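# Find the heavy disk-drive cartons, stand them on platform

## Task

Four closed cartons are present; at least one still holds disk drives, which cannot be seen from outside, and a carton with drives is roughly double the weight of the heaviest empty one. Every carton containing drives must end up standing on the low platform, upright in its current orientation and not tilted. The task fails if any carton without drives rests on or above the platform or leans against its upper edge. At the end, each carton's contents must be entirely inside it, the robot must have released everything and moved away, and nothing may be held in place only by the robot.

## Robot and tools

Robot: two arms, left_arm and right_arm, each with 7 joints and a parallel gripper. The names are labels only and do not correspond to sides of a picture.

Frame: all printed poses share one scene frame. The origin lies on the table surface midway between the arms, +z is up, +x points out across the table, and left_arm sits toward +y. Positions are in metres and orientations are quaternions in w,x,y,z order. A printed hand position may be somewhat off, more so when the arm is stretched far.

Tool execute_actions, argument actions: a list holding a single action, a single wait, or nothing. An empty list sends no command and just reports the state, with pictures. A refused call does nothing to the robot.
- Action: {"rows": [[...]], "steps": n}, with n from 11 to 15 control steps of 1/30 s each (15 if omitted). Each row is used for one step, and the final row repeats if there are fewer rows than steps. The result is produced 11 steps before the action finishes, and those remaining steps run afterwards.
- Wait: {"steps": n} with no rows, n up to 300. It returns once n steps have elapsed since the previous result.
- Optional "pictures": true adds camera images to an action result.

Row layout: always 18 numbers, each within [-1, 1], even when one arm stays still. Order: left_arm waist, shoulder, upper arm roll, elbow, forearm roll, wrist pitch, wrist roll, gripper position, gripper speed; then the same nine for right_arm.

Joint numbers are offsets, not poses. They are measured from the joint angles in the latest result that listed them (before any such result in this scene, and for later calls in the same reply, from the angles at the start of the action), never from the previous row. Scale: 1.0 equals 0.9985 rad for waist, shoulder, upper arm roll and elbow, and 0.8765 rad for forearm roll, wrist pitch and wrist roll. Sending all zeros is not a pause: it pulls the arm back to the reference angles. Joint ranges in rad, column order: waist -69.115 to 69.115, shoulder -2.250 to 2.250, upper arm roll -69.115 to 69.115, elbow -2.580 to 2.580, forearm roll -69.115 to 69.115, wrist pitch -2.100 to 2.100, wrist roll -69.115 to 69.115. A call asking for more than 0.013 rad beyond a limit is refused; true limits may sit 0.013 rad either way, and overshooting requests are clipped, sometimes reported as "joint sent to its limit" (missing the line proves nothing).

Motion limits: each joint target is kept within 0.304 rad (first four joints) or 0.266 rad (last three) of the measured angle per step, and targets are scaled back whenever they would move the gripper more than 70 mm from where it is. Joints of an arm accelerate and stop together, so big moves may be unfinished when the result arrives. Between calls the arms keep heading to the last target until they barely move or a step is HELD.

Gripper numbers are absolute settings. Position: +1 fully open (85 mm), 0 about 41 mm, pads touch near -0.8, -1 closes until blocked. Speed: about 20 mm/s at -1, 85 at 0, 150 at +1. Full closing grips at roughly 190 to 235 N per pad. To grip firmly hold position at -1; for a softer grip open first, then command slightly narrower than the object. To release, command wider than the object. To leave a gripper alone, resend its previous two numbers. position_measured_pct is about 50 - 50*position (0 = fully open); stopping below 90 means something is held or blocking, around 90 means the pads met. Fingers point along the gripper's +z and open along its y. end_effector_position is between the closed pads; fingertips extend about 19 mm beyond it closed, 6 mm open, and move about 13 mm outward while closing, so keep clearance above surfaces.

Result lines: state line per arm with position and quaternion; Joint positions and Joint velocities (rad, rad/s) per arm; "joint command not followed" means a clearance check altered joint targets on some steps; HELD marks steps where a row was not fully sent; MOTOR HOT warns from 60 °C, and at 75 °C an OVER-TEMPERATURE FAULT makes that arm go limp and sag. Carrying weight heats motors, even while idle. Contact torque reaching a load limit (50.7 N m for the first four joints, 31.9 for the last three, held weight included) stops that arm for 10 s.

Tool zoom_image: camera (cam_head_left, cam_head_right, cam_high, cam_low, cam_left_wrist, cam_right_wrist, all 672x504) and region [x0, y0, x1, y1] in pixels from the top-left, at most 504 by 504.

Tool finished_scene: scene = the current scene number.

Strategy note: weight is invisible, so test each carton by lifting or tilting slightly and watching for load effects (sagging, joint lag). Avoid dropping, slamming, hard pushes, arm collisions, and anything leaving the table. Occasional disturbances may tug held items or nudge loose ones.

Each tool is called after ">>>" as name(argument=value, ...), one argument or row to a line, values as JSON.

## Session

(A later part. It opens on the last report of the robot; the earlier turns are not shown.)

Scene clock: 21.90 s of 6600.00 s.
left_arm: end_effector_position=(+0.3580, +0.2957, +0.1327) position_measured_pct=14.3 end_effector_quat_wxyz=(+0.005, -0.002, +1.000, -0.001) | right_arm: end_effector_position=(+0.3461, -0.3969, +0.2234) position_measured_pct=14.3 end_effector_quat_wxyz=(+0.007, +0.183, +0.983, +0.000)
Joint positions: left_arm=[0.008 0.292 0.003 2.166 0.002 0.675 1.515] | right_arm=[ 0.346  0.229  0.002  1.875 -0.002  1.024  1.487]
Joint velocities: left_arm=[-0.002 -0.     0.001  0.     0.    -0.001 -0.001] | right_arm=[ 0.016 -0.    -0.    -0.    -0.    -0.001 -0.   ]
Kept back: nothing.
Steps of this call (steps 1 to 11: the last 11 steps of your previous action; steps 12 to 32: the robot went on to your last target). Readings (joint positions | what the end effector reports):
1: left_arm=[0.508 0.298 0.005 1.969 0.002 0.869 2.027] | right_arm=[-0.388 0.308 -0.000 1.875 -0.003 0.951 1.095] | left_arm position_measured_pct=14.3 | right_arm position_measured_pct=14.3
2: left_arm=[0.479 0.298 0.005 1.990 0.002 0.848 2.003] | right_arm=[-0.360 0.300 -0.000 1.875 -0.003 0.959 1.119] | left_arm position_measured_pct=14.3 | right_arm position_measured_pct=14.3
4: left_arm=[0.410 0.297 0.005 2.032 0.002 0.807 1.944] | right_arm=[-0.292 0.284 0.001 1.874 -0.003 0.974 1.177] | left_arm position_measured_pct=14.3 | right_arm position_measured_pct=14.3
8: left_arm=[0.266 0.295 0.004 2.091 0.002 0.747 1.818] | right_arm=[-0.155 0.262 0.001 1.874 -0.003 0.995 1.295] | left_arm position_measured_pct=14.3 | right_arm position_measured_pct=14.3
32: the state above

>>> execute_actions(
  actions=[
    {"rows":[[0,0.212,0,0.056,0,-0.296,0,0.72,1,0,0,0,0,0,0,0,0.72,1]]},
  ],
)

>>> execute_actions(
  actions=[
    {"steps":17},
  ],
)

>>> execute_actions(
  actions=[
    {"rows":[[0,0,0,0,0,0,0,-1,0,0,0,0,0,0,0,0,0.72,1]]},
  ],
)

>>> execute_actions(
  actions=[
    {"rows":[[0,-0.346,0,-0.23,0,0.647,0,-1,0,0,0,0,0,0,0,0,0.72,1]]},
  ],
)

>>> execute_actions(
  actions=[
    {"steps":20},
  ],
  pictures=true,
)

Scene clock: 22.63 s of 6600.00 s.
left_arm: end_effector_position=(+0.3594, +0.2958, +0.1185) position_measured_pct=14.3 end_effector_quat_wxyz=(+0.001, -0.002, +1.000, -0.001) | right_arm: end_effector_position=(+0.3461, -0.3969, +0.2234) position_measured_pct=14.3 end_effector_quat_wxyz=(+0.007, +0.183, +0.983, +0.000)
Joint positions: left_arm=[0.007 0.331 0.003 2.174 0.002 0.635 1.515] | right_arm=[ 0.347  0.229  0.002  1.875 -0.002  1.024  1.487]
Joint velocities: left_arm=[ 0.001  0.613 -0.001  0.151 -0.001 -0.695 -0.   ] | right_arm=[-0.001  0.     0.001 -0.     0.001  0.     0.   ]
Steps of this call (steps 1 to 15: the robot went on to your last target; steps 16 to 18: nothing new was sent; steps 19 to 22: the first 4 steps of this action). Readings (joint positions | what the end effector reports):
19: left_arm=[0.007 0.294 0.003 2.166 0.002 0.673 1.515] | right_arm=[0.347 0.229 0.002 1.875 -0.002 1.024 1.487] | left_arm position_measured_pct=14.3 | right_arm position_measured_pct=14.3
20: left_arm=[0.007 0.301 0.003 2.167 0.002 0.667 1.515] | right_arm=[0.347 0.229 0.002 1.875 -0.002 1.024 1.487] | left_arm position_measured_pct=14.3 | right_arm position_measured_pct=14.3
22: the state above

Scene clock: 23.20 s of 6600.00 s.
left_arm: end_effector_position=(+0.3660, +0.2961, +0.0547) position_measured_pct=14.3 end_effector_quat_wxyz=(+0.001, -0.002, +1.000, -0.001) | right_arm: end_effector_position=(+0.3461, -0.3969, +0.2234) position_measured_pct=14.3 end_effector_quat_wxyz=(+0.007, +0.183, +0.983, +0.000)
Joint positions: left_arm=[0.008 0.503 0.003 2.222 0.002 0.415 1.515] | right_arm=[ 0.346  0.229  0.002  1.875 -0.002  1.024  1.487]
Joint velocities: left_arm=[ 0.     0.008 -0.002  0.001  0.     0.001 -0.   ] | right_arm=[ 0.001 -0.    -0.     0.001 -0.    -0.     0.   ]
Kept back: nothing.
Steps of this call (steps 1 to 11: the last 11 steps of your previous action; steps 12 to 17: the robot went on to your last target). Readings (joint positions | what the end effector reports):
1: left_arm=[0.007 0.354 0.003 2.180 0.002 0.608 1.515] | right_arm=[0.347 0.229 0.002 1.875 -0.002 1.024 1.487] | left_arm position_measured_pct=14.3 | right_arm position_measured_pct=14.3
2: left_arm=[0.008 0.383 0.003 2.187 0.002 0.574 1.515] | right_arm=[0.347 0.229 0.002 1.875 -0.002 1.024 1.487] | left_arm position_measured_pct=14.3 | right_arm position_measured_pct=14.3
4: left_arm=[0.008 0.440 0.003 2.204 0.002 0.499 1.515] | right_arm=[0.347 0.229 0.002 1.875 -0.002 1.024 1.487] | left_arm position_measured_pct=14.3 | right_arm position_measured_pct=14.3
8: left_arm=[0.007 0.494 0.003 2.221 0.002 0.420 1.515] | right_arm=[0.346 0.229 0.002 1.875 -0.002 1.024 1.487] | left_arm position_measured_pct=14.3 | right_arm position_measured_pct=14.3
17: the state above

Scene clock: 23.33 s of 6600.00 s.
left_arm: end_effector_position=(+0.3661, +0.2961, +0.0548) position_measured_pct=18.7 end_effector_quat_wxyz=(+0.001, -0.002, +1.000, -0.001) | right_arm: end_effector_position=(+0.3461, -0.3969, +0.2234) position_measured_pct=14.3 end_effector_quat_wxyz=(+0.007, +0.183, +0.983, +0.000)
Joint positions: left_arm=[0.008 0.503 0.003 2.222 0.002 0.415 1.515] | right_arm=[ 0.346  0.229  0.002  1.875 -0.002  1.024  1.487]
Joint velocities: left_arm=[ 0.     0.002 -0.001  0.    -0.001 -0.    -0.   ] | right_arm=[ 0.002 -0.     0.    -0.001  0.    -0.     0.   ]
Steps of this call (steps 1 to 4: the first 4 steps of this action). Readings (joint positions | what the end effector reports):
1: left_arm=[0.008 0.503 0.003 2.222 0.002 0.415 1.515] | right_arm=[0.346 0.229 0.002 1.875 -0.002 1.024 1.487] | left_arm position_measured_pct=14.3 | right_arm position_measured_pct=14.3
2: left_arm=[0.008 0.503 0.003 2.222 0.002 0.415 1.515] | right_arm=[0.346 0.229 0.002 1.875 -0.002 1.024 1.487] | left_arm position_measured_pct=14.7 | right_arm position_measured_pct=14.3
4: the state above

Scene clock: 23.83 s of 6600.00 s.
left_arm: end_effector_position=(+0.3743, +0.2969, +0.0682) position_measured_pct=36.1 end_effector_quat_wxyz=(+0.011, -0.003, +1.000, -0.000) | right_arm: end_effector_position=(+0.3461, -0.3969, +0.2234) position_measured_pct=14.3 end_effector_quat_wxyz=(+0.007, +0.183, +0.983, +0.000)
Joint positions: left_arm=[0.007 0.47  0.003 2.204 0.002 0.447 1.514] | right_arm=[ 0.346  0.229  0.002  1.875 -0.002  1.024  1.487]
Joint velocities: left_arm=[ 0.001 -0.555 -0.002 -0.37  -0.001  0.518 -0.   ] | right_arm=[ 0.002  0.     0.     0.001 -0.    -0.    -0.   ]
Steps of this call (steps 1 to 11: the last 11 steps of your previous action; steps 12 to 15: the first 4 steps of this action, its rows measured from where the robot was after step 11). Readings (joint positions | what the end effector reports):
11: left_arm=[0.007 0.501 0.003 2.222 0.001 0.416 1.514] | right_arm=[0.346 0.229 0.002 1.875 -0.002 1.024 1.487] | left_arm position_measured_pct=36.1 | right_arm position_measured_pct=14.3
12: left_arm=[0.007 0.500 0.003 2.221 0.001 0.417 1.514] | right_arm=[0.346 0.229 0.002 1.875 -0.002 1.024 1.487] | left_arm position_measured_pct=36.1 | right_arm position_measured_pct=14.3
13: left_arm=[0.007 0.496 0.003 2.219 0.001 0.421 1.514] | right_arm=[0.346 0.229 0.002 1.875 -0.002 1.024 1.487] | left_arm position_measured_pct=36.1 | right_arm position_measured_pct=14.3
15: the state above

Scene clock: 24.50 s of 6600.00 s.
left_arm: end_effector_position=(+0.3629, +0.2963, +0.2123) position_measured_pct=36.1 end_effector_quat_wxyz=(-0.004, -0.002, +1.000, -0.001) | right_arm: end_effector_position=(+0.3461, -0.3969, +0.2234) position_measured_pct=14.3 end_effector_quat_wxyz=(+0.007, +0.183, +0.983, +0.000)
Joint positions: left_arm=[0.007 0.166 0.003 2.    0.001 0.983 1.514] | right_arm=[ 0.346  0.229  0.002  1.875 -0.002  1.024  1.487]
Joint velocities: left_arm=[-0.001 -0.022 -0.001 -0.024 -0.    -0.025  0.   ] | right_arm=[-0.001  0.     0.     0.001 -0.     0.     0.   ]
Kept back: nothing.
Steps of this call (steps 1 to 11: the last 11 steps of your previous action; steps 12 to 20: the robot went on to your last target). Readings (joint positions | what the end effector reports):
1: left_arm=[0.007 0.448 0.003 2.189 0.001 0.467 1.514] | right_arm=[0.346 0.229 0.002 1.875 -0.002 1.024 1.487] | left_arm position_measured_pct=36.1 | right_arm position_measured_pct=14.3
2: left_arm=[0.007 0.422 0.003 2.171 0.001 0.490 1.514] | right_arm=[0.346 0.229 0.002 1.875 -0.002 1.024 1.487] | left_arm position_measured_pct=36.1 | right_arm position_measured_pct=14.3
4: left_arm=[0.007 0.368 0.003 2.133 0.001 0.542 1.514] | right_arm=[0.346 0.229 0.002 1.875 -0.002 1.024 1.487] | left_arm position_measured_pct=36.1 | right_arm position_measured_pct=14.3
8: left_arm=[0.007 0.265 0.003 2.060 0.001 0.689 1.514] | right_arm=[0.346 0.229 0.002 1.875 -0.002 1.024 1.487] | left_arm position_measured_pct=36.1 | right_arm position_measured_pct=14.3
20: the state above

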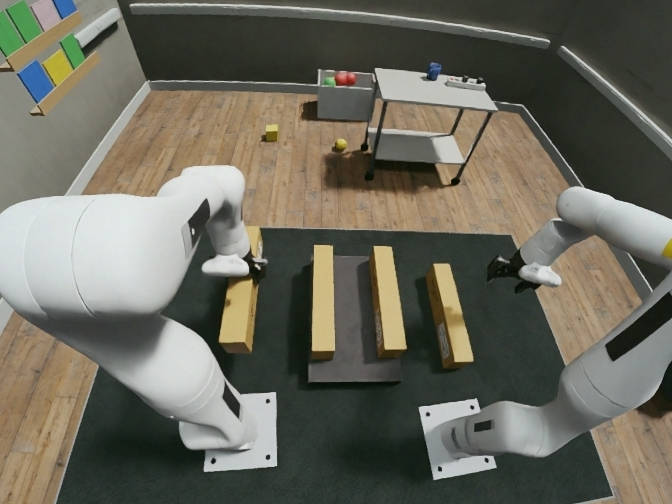

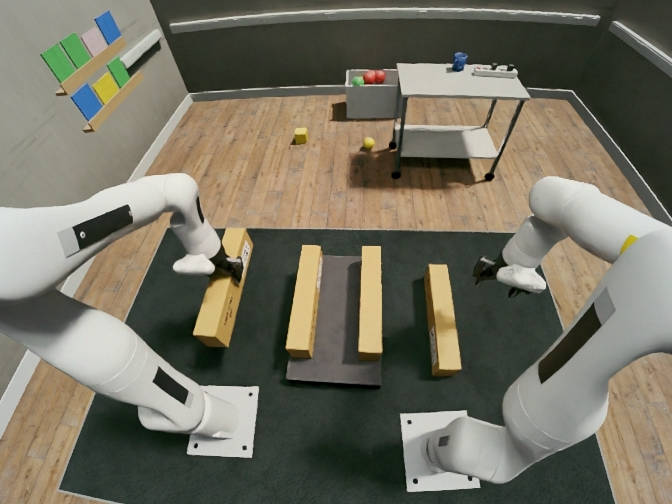

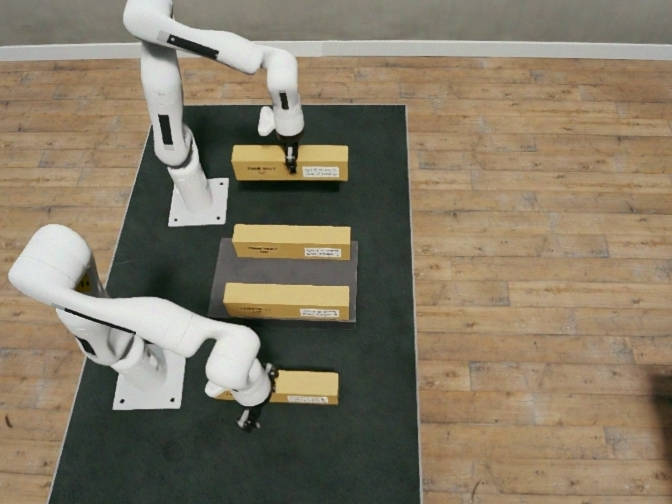

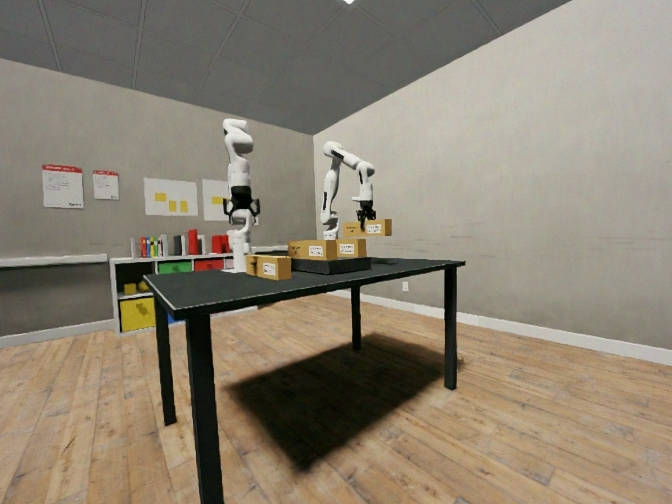

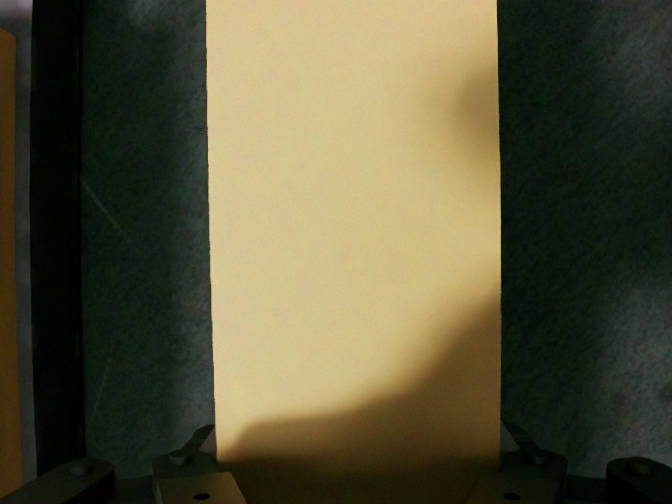

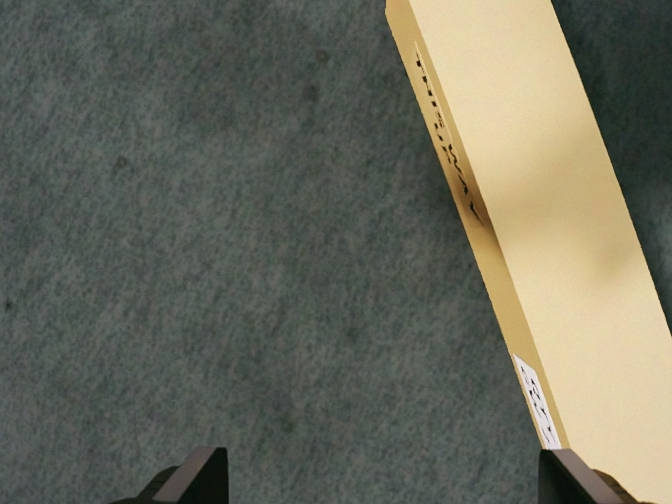

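>>> execute_actions(
  actions=[
    {"rows":[[0.763,0.213,0,-0.347,0,0.127,0.865,-1,0,0,0,0,0,0,0,0,0.72,1]]},
  ],
)

>>> execute_actions(
  actions=[
    {"steps":42},
  ],
  pictures=true,
)

Scene clock: 25.00 s of 6600.00 s.
left_arm: end_effector_position=(+0.3717, +0.2857, +0.2114) position_measured_pct=36.1 end_effector_quat_wxyz=(-0.008, +0.002, +1.000, +0.001) | right_arm: end_effector_position=(+0.3461, -0.3969, +0.2234) position_measured_pct=14.3 end_effector_quat_wxyz=(+0.007, +0.183, +0.983, +0.000)
Joint positions: left_arm=[ 0.046  0.194 -0.001  1.968 -0.002  0.997  1.543] | right_arm=[ 0.346  0.229  0.002  1.875 -0.002  1.024  1.487]
Joint velocities: left_arm=[ 0.607  0.466 -0.015 -0.534 -0.008  0.213  0.492] | right_arm=[-0.002  0.001  0.     0.001  0.    -0.    -0.   ]
Steps of this call (steps 1 to 11: the robot went on to your last target; steps 12 to 15: the first 4 steps of this action). Readings (joint positions | what the end effector reports):
12: left_arm=[0.009 0.165 0.002 1.998 0.001 0.983 1.515] | right_arm=[0.346 0.229 0.002 1.875 -0.002 1.024 1.487] | left_arm position_measured_pct=36.1 | right_arm position_measured_pct=14.3
13: left_arm=[0.016 0.170 0.001 1.993 -0.000 0.986 1.519] | right_arm=[0.346 0.229 0.002 1.875 -0.002 1.024 1.487] | left_arm position_measured_pct=36.1 | right_arm position_measured_pct=14.3
15: the state above

Scene clock: 26.40 s of 6600.00 s.
left_arm: end_effector_position=(+0.3529, -0.0001, +0.2181) position_measured_pct=36.1 end_effector_quat_wxyz=(-0.001, -0.001, +1.000, -0.000) | right_arm: end_effector_position=(+0.3461, -0.3969, +0.2234) position_measured_pct=14.3 end_effector_quat_wxyz=(+0.007, +0.183, +0.983, +0.000)
Joint positions: left_arm=[0.769 0.389 0.003 1.66  0.001 1.094 2.273] | right_arm=[ 0.346  0.229  0.002  1.875 -0.002  1.024  1.487]
Joint velocities: left_arm=[ 0.     0.     0.001  0.     0.001 -0.     0.   ] | right_arm=[-0. -0. -0.  0.  0. -0. -0.]
Kept back: nothing.
Steps of this call (steps 1 to 11: the last 11 steps of your previous action; steps 12 to 42: the robot went on to your last target). Readings (joint positions | what the end effector reports):
1: left_arm=[0.069 0.211 -0.001 1.947 -0.002 1.005 1.562] | right_arm=[0.346 0.229 0.002 1.875 -0.002 1.024 1.487] | left_arm position_measured_pct=36.1 | right_arm position_measured_pct=14.3
2: left_arm=[0.097 0.231 -0.001 1.921 -0.002 1.014 1.585] | right_arm=[0.346 0.229 0.002 1.875 -0.002 1.024 1.487] | left_arm position_measured_pct=36.1 | right_arm position_measured_pct=14.3
4: left_arm=[0.158 0.265 -0.000 1.868 -0.001 1.029 1.638] | right_arm=[0.346 0.229 0.002 1.875 -0.002 1.024 1.487] | left_arm position_measured_pct=36.1 | right_arm position_measured_pct=14.3
8: left_arm=[0.283 0.314 0.000 1.787 -0.001 1.052 1.749] | right_arm=[0.346 0.229 0.002 1.875 -0.002 1.024 1.487] | left_arm position_measured_pct=36.1 | right_arm position_measured_pct=14.3
42: the state above

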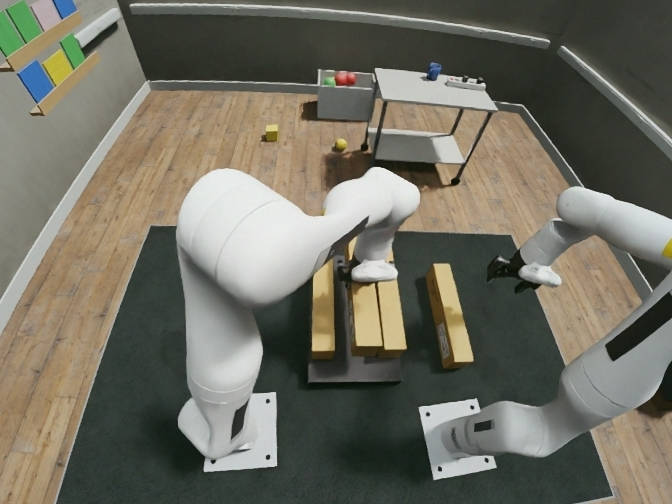

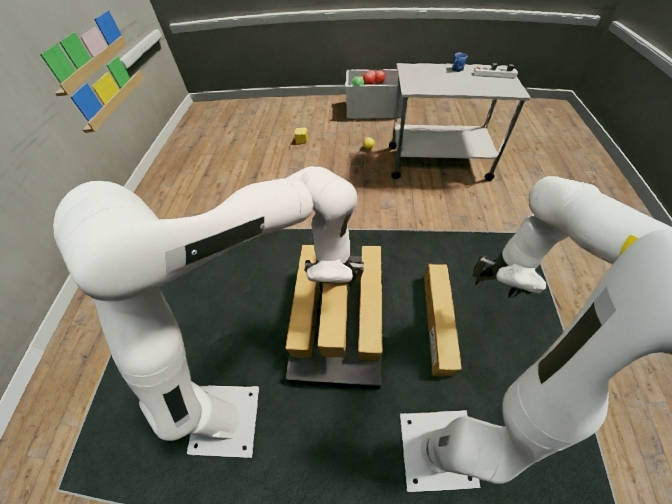

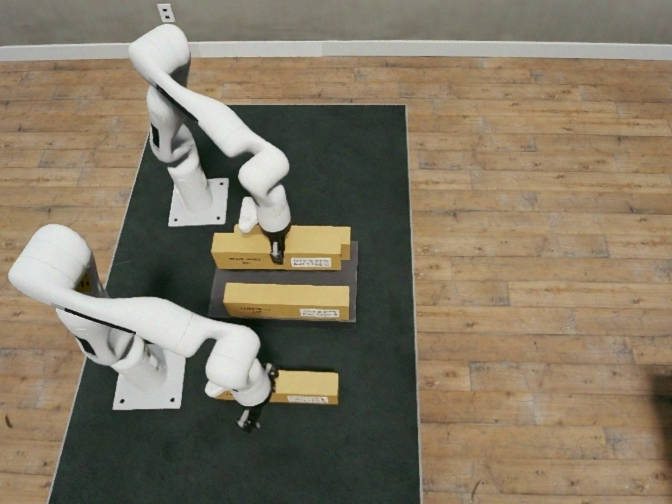

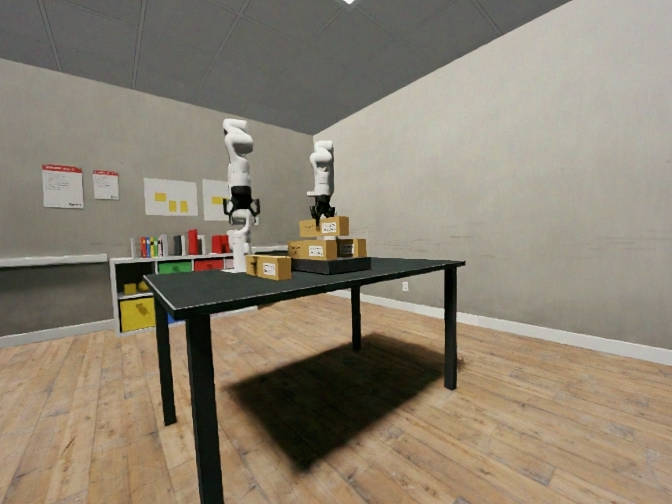

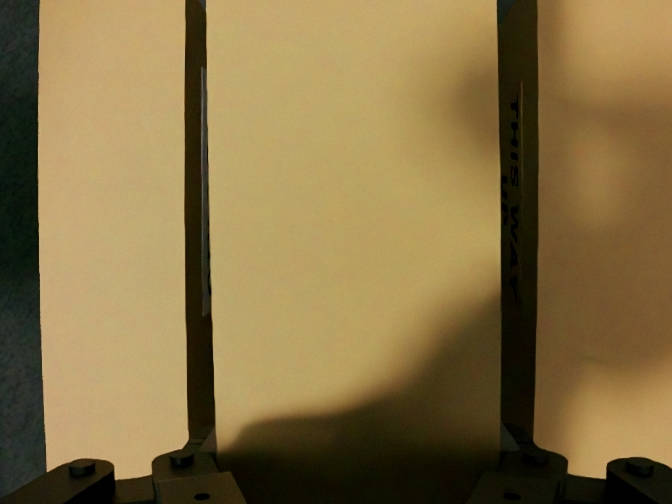

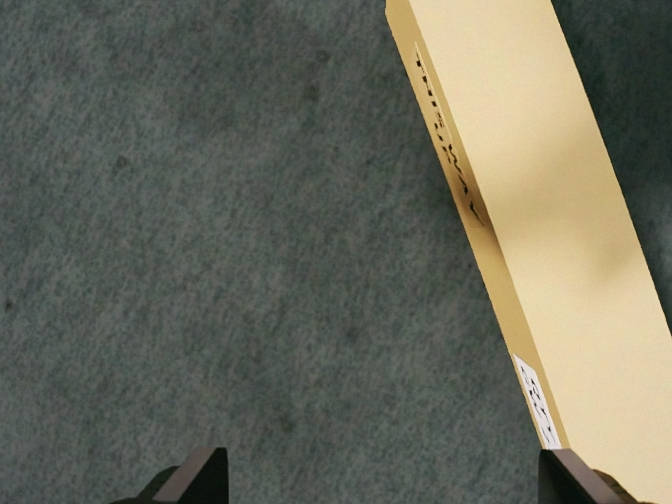

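>>> execute_actions(
  actions=[
    {"rows":[[0,0.132,0,0.15,0,-0.34,0,-1,0,0,0,0,0,0,0,0,0.72,1]]},
  ],
)

>>> execute_actions(
  actions=[
    {"steps":20},
  ],
)

>>> execute_actions(
  actions=[
    {"rows":[[0,0,0,0,0,0,0,0.72,0,0,0,0,0,0,0,0,0.72,1]],"steps":13},
  ],
)

>>> execute_actions(
  actions=[
    {"rows":[[0,-0.14,0,-0.15,0,0.34,0,0.72,0,0,0,0,0,0,0,0,0.72,1]]},
  ],
)

>>> execute_actions(
  actions=[
    {"rows":[[-0.8,-0.15,0,0.2,0,0,-0.5,0.72,0,0,0,0,0,0,0,0,0.72,1]]},
  ],
)

>>> execute_actions(
  actions=[
    {"steps":40},
  ],
  pictures=true,
)

Scene clock: 27.00 s of 6600.00 s.
left_arm: end_effector_position=(+0.3533, -0.0006, +0.1959) position_measured_pct=36.1 end_effector_quat_wxyz=(-0.004, -0.001, +1.000, +0.002) | right_arm: end_effector_position=(+0.3461, -0.3969, +0.2234) position_measured_pct=14.3 end_effector_quat_wxyz=(+0.007, +0.183, +0.983, +0.000)
Joint positions: left_arm=[0.769 0.421 0.003 1.691 0.001 1.039 2.273] | right_arm=[ 0.346  0.229  0.002  1.875 -0.002  1.024  1.487]
Joint velocities: left_arm=[ 0.     0.532 -0.001  0.547  0.001 -0.974  0.   ] | right_arm=[-0.003  0.     0.    -0.     0.     0.    -0.   ]
Steps of this call (steps 1 to 14: the robot went on to your last target; steps 15 to 18: the first 4 steps of this action). Readings (joint positions | what the end effector reports):
15: left_arm=[0.769 0.390 0.003 1.661 0.001 1.093 2.273] | right_arm=[0.346 0.229 0.002 1.875 -0.002 1.024 1.487] | left_arm position_measured_pct=36.1 | right_arm position_measured_pct=14.3
16: left_arm=[0.769 0.395 0.003 1.665 0.001 1.085 2.273] | right_arm=[0.346 0.229 0.002 1.875 -0.002 1.024 1.487] | left_arm position_measured_pct=36.1 | right_arm position_measured_pct=14.3
18: the state above

Scene clock: 27.67 s of 6600.00 s.
left_arm: end_effector_position=(+0.3523, +0.0005, +0.1162) position_measured_pct=36.1 end_effector_quat_wxyz=(-0.001, -0.001, +1.000, -0.000) | right_arm: end_effector_position=(+0.3461, -0.3969, +0.2234) position_measured_pct=14.3 end_effector_quat_wxyz=(+0.007, +0.183, +0.983, +0.000)
Joint positions: left_arm=[0.769 0.531 0.002 1.816 0.001 0.796 2.273] | right_arm=[ 0.346  0.229  0.002  1.875 -0.002  1.024  1.487]
Joint velocities: left_arm=[ 0.     0.    -0.001  0.    -0.    -0.001 -0.   ] | right_arm=[-0.001  0.     0.     0.    -0.    -0.    -0.   ]
Kept back: nothing.
Steps of this call (steps 1 to 11: the last 11 steps of your previous action; steps 12 to 20: the robot went on to your last target). Readings (joint positions | what the end effector reports):
1: left_arm=[0.769 0.439 0.003 1.711 0.001 1.003 2.273] | right_arm=[0.346 0.229 0.002 1.875 -0.002 1.024 1.487] | left_arm position_measured_pct=36.1 | right_arm position_measured_pct=14.3
2: left_arm=[0.769 0.458 0.003 1.732 0.001 0.963 2.273] | right_arm=[0.346 0.229 0.002 1.875 -0.002 1.024 1.487] | left_arm position_measured_pct=36.1 | right_arm position_measured_pct=14.3
4: left_arm=[0.769 0.493 0.002 1.773 0.001 0.883 2.273] | right_arm=[0.346 0.229 0.002 1.875 -0.002 1.024 1.487] | left_arm position_measured_pct=36.1 | right_arm position_measured_pct=14.3
8: left_arm=[0.769 0.529 0.002 1.816 0.001 0.799 2.273] | right_arm=[0.346 0.229 0.002 1.875 -0.002 1.024 1.487] | left_arm position_measured_pct=36.1 | right_arm position_measured_pct=14.3
20: the state above

Scene clock: 27.73 s of 6600.00 s.
left_arm: end_effector_position=(+0.3519, +0.0009, +0.1146) position_measured_pct=36.1 end_effector_quat_wxyz=(-0.002, -0.001, +1.000, +0.001) | right_arm: end_effector_position=(+0.3461, -0.3969, +0.2234) position_measured_pct=14.3 end_effector_quat_wxyz=(+0.007, +0.183, +0.983, +0.000)
Joint positions: left_arm=[0.769 0.535 0.002 1.816 0.001 0.795 2.273] | right_arm=[ 0.346  0.229  0.002  1.875 -0.002  1.024  1.487]
Joint velocities: left_arm=[-0.     0.007 -0.002 -0.021  0.001  0.003  0.002] | right_arm=[ 0.002 -0.    -0.     0.    -0.     0.001  0.   ]
Steps of this call (steps 1 to 2: the first 2 steps of this action). Readings (joint positions | what the end effector reports):
1: left_arm=[0.769 0.532 0.002 1.816 0.001 0.796 2.273] | right_arm=[0.346 0.229 0.002 1.875 -0.002 1.024 1.487] | left_arm position_measured_pct=36.1 | right_arm position_measured_pct=14.3
2: the state above

Scene clock: 28.23 s of 6600.00 s.
left_arm: end_effector_position=(+0.3555, -0.0021, +0.1388) position_measured_pct=14.3 end_effector_quat_wxyz=(+0.002, -0.001, +1.000, -0.003) | right_arm: end_effector_position=(+0.3461, -0.3969, +0.2234) position_measured_pct=14.3 end_effector_quat_wxyz=(+0.007, +0.183, +0.983, +0.000)
Joint positions: left_arm=[0.769 0.496 0.002 1.783 0.001 0.854 2.273] | right_arm=[ 0.346  0.229  0.002  1.875 -0.002  1.024  1.487]
Joint velocities: left_arm=[-0.    -0.533 -0.002 -0.557 -0.001  1.019 -0.001] | right_arm=[-0.001  0.    -0.     0.     0.    -0.001 -0.   ]
Steps of this call (steps 1 to 11: the last 11 steps of your previous action; steps 12 to 15: the first 4 steps of this action, its rows measured from where the robot was after step 11). Readings (joint positions | what the end effector reports):
11: left_arm=[0.769 0.531 0.002 1.816 0.001 0.796 2.273] | right_arm=[0.346 0.229 0.002 1.875 -0.002 1.024 1.487] | left_arm position_measured_pct=14.3 | right_arm position_measured_pct=14.3
12: left_arm=[0.769 0.530 0.002 1.815 0.001 0.797 2.273] | right_arm=[0.346 0.229 0.002 1.875 -0.002 1.024 1.487] | left_arm position_measured_pct=14.3 | right_arm position_measured_pct=14.3
13: left_arm=[0.769 0.524 0.002 1.810 0.001 0.807 2.273] | right_arm=[0.346 0.229 0.002 1.875 -0.002 1.024 1.487] | left_arm position_measured_pct=14.3 | right_arm position_measured_pct=14.3
15: the state above

Scene clock: 28.73 s of 6600.00 s.
left_arm: end_effector_position=(+0.3544, +0.0186, +0.2171) position_measured_pct=14.3 end_effector_quat_wxyz=(-0.006, -0.005, +1.000, +0.003) | right_arm: end_effector_position=(+0.3461, -0.3969, +0.2234) position_measured_pct=14.3 end_effector_quat_wxyz=(+0.007, +0.183, +0.983, +0.000)
Joint positions: left_arm=[0.73  0.373 0.005 1.689 0.002 1.093 2.245] | right_arm=[ 0.346  0.229  0.002  1.875 -0.002  1.024  1.487]
Joint velocities: left_arm=[-0.613 -0.299  0.004  0.376 -0.001 -0.003 -0.493] | right_arm=[-0.002 -0.001  0.     0.001 -0.    -0.001 -0.   ]
Steps of this call (steps 1 to 11: the last 11 steps of your previous action; steps 12 to 15: the first 4 steps of this action, its rows measured from where the robot was after step 11). Readings (joint positions | what the end effector reports):
11: left_arm=[0.769 0.393 0.002 1.666 0.001 1.094 2.273] | right_arm=[0.346 0.229 0.002 1.875 -0.002 1.024 1.487] | left_arm position_measured_pct=14.3 | right_arm position_measured_pct=14.3
12: left_arm=[0.768 0.392 0.003 1.667 0.001 1.094 2.272] | right_arm=[0.346 0.229 0.002 1.875 -0.002 1.024 1.487] | left_arm position_measured_pct=14.3 | right_arm position_measured_pct=14.3
13: left_arm=[0.761 0.388 0.004 1.671 0.002 1.093 2.268] | right_arm=[0.346 0.229 0.002 1.875 -0.002 1.024 1.487] | left_arm position_measured_pct=14.3 | right_arm position_measured_pct=14.3
15: the state above

Scene clock: 30.07 s of 6600.00 s.
left_arm: end_effector_position=(+0.3874, +0.3111, +0.2211) position_measured_pct=14.3 end_effector_quat_wxyz=(-0.031, -0.180, +0.983, +0.002) | right_arm: end_effector_position=(+0.3461, -0.3969, +0.2234) position_measured_pct=14.3 end_effector_quat_wxyz=(+0.007, +0.183, +0.983, +0.000)
Joint positions: left_arm=[-0.03   0.244  0.002  1.866  0.001  1.094  1.834] | right_arm=[ 0.346  0.229  0.002  1.875 -0.002  1.024  1.487]
Joint velocities: left_arm=[-0.001  0.     0.    -0.     0.001 -0.     0.   ] | right_arm=[-0.002 -0.001  0.     0.002 -0.     0.001  0.   ]
Kept back: nothing.
Steps of this call (steps 1 to 11: the last 11 steps of your previous action; steps 12 to 40: the robot went on to your last target). Readings (joint positions | what the end effector reports):
1: left_arm=[0.707 0.362 0.005 1.703 0.002 1.093 2.226] | right_arm=[0.346 0.229 0.002 1.875 -0.002 1.024 1.487] | left_arm position_measured_pct=14.3 | right_arm position_measured_pct=14.3
2: left_arm=[0.678 0.349 0.005 1.720 0.002 1.093 2.202] | right_arm=[0.346 0.229 0.002 1.875 -0.002 1.024 1.487] | left_arm position_measured_pct=14.3 | right_arm position_measured_pct=14.3
4: left_arm=[0.614 0.327 0.003 1.752 0.001 1.094 2.147] | right_arm=[0.346 0.229 0.002 1.875 -0.002 1.024 1.487] | left_arm position_measured_pct=14.3 | right_arm position_measured_pct=14.3
8: left_arm=[0.480 0.294 0.003 1.799 0.001 1.094 2.031] | right_arm=[0.346 0.229 0.002 1.875 -0.002 1.024 1.487] | left_arm position_measured_pct=14.3 | right_arm position_measured_pct=14.3
40: the state above

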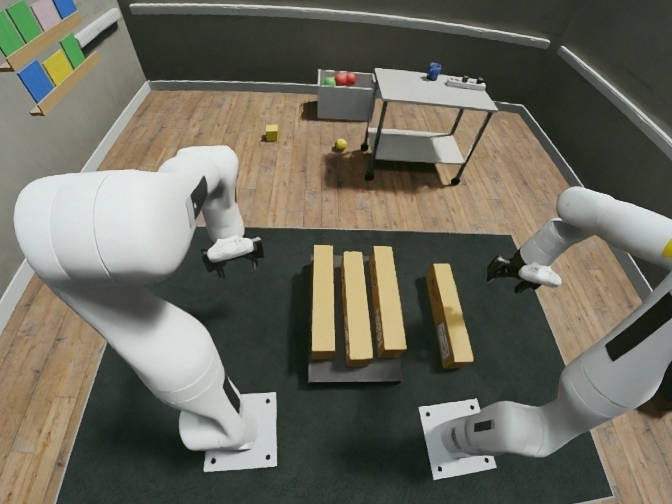

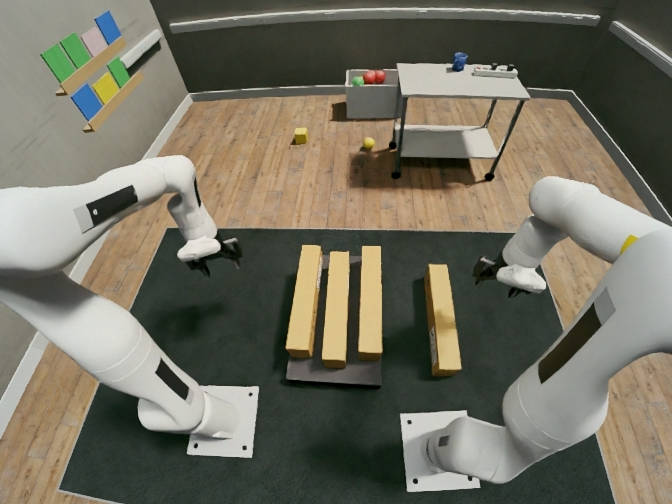

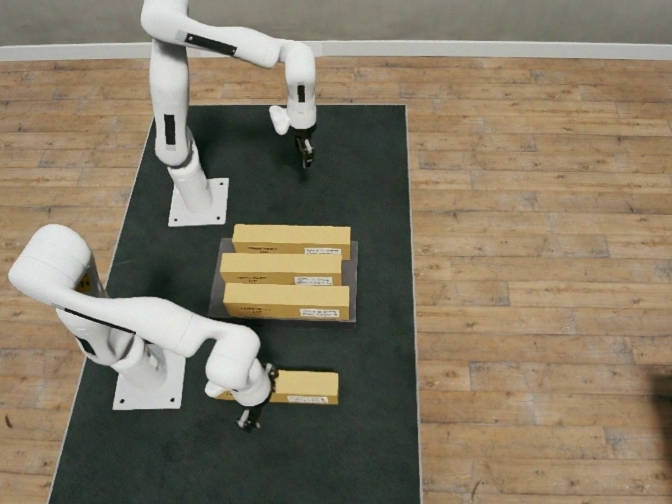

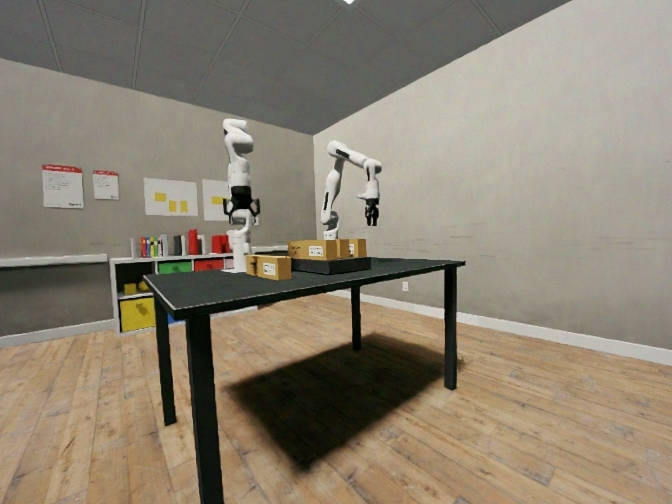

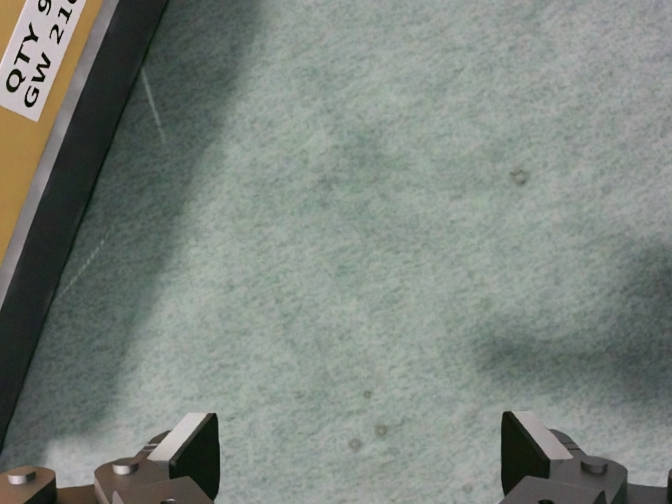

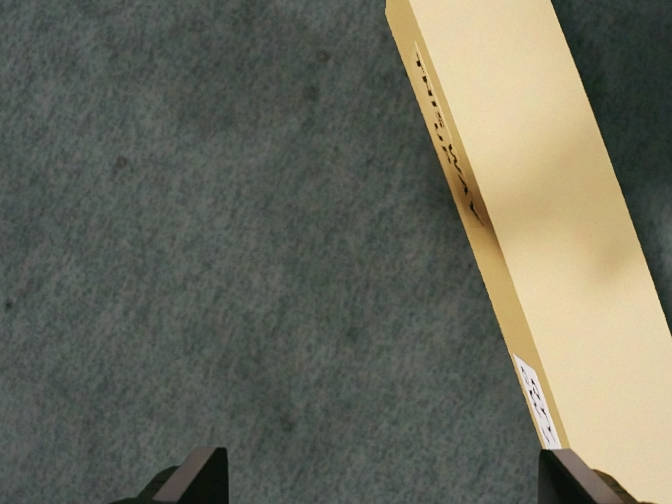

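>>> finished_scene(
  scene=1,
)

The scene is finished: the task was done.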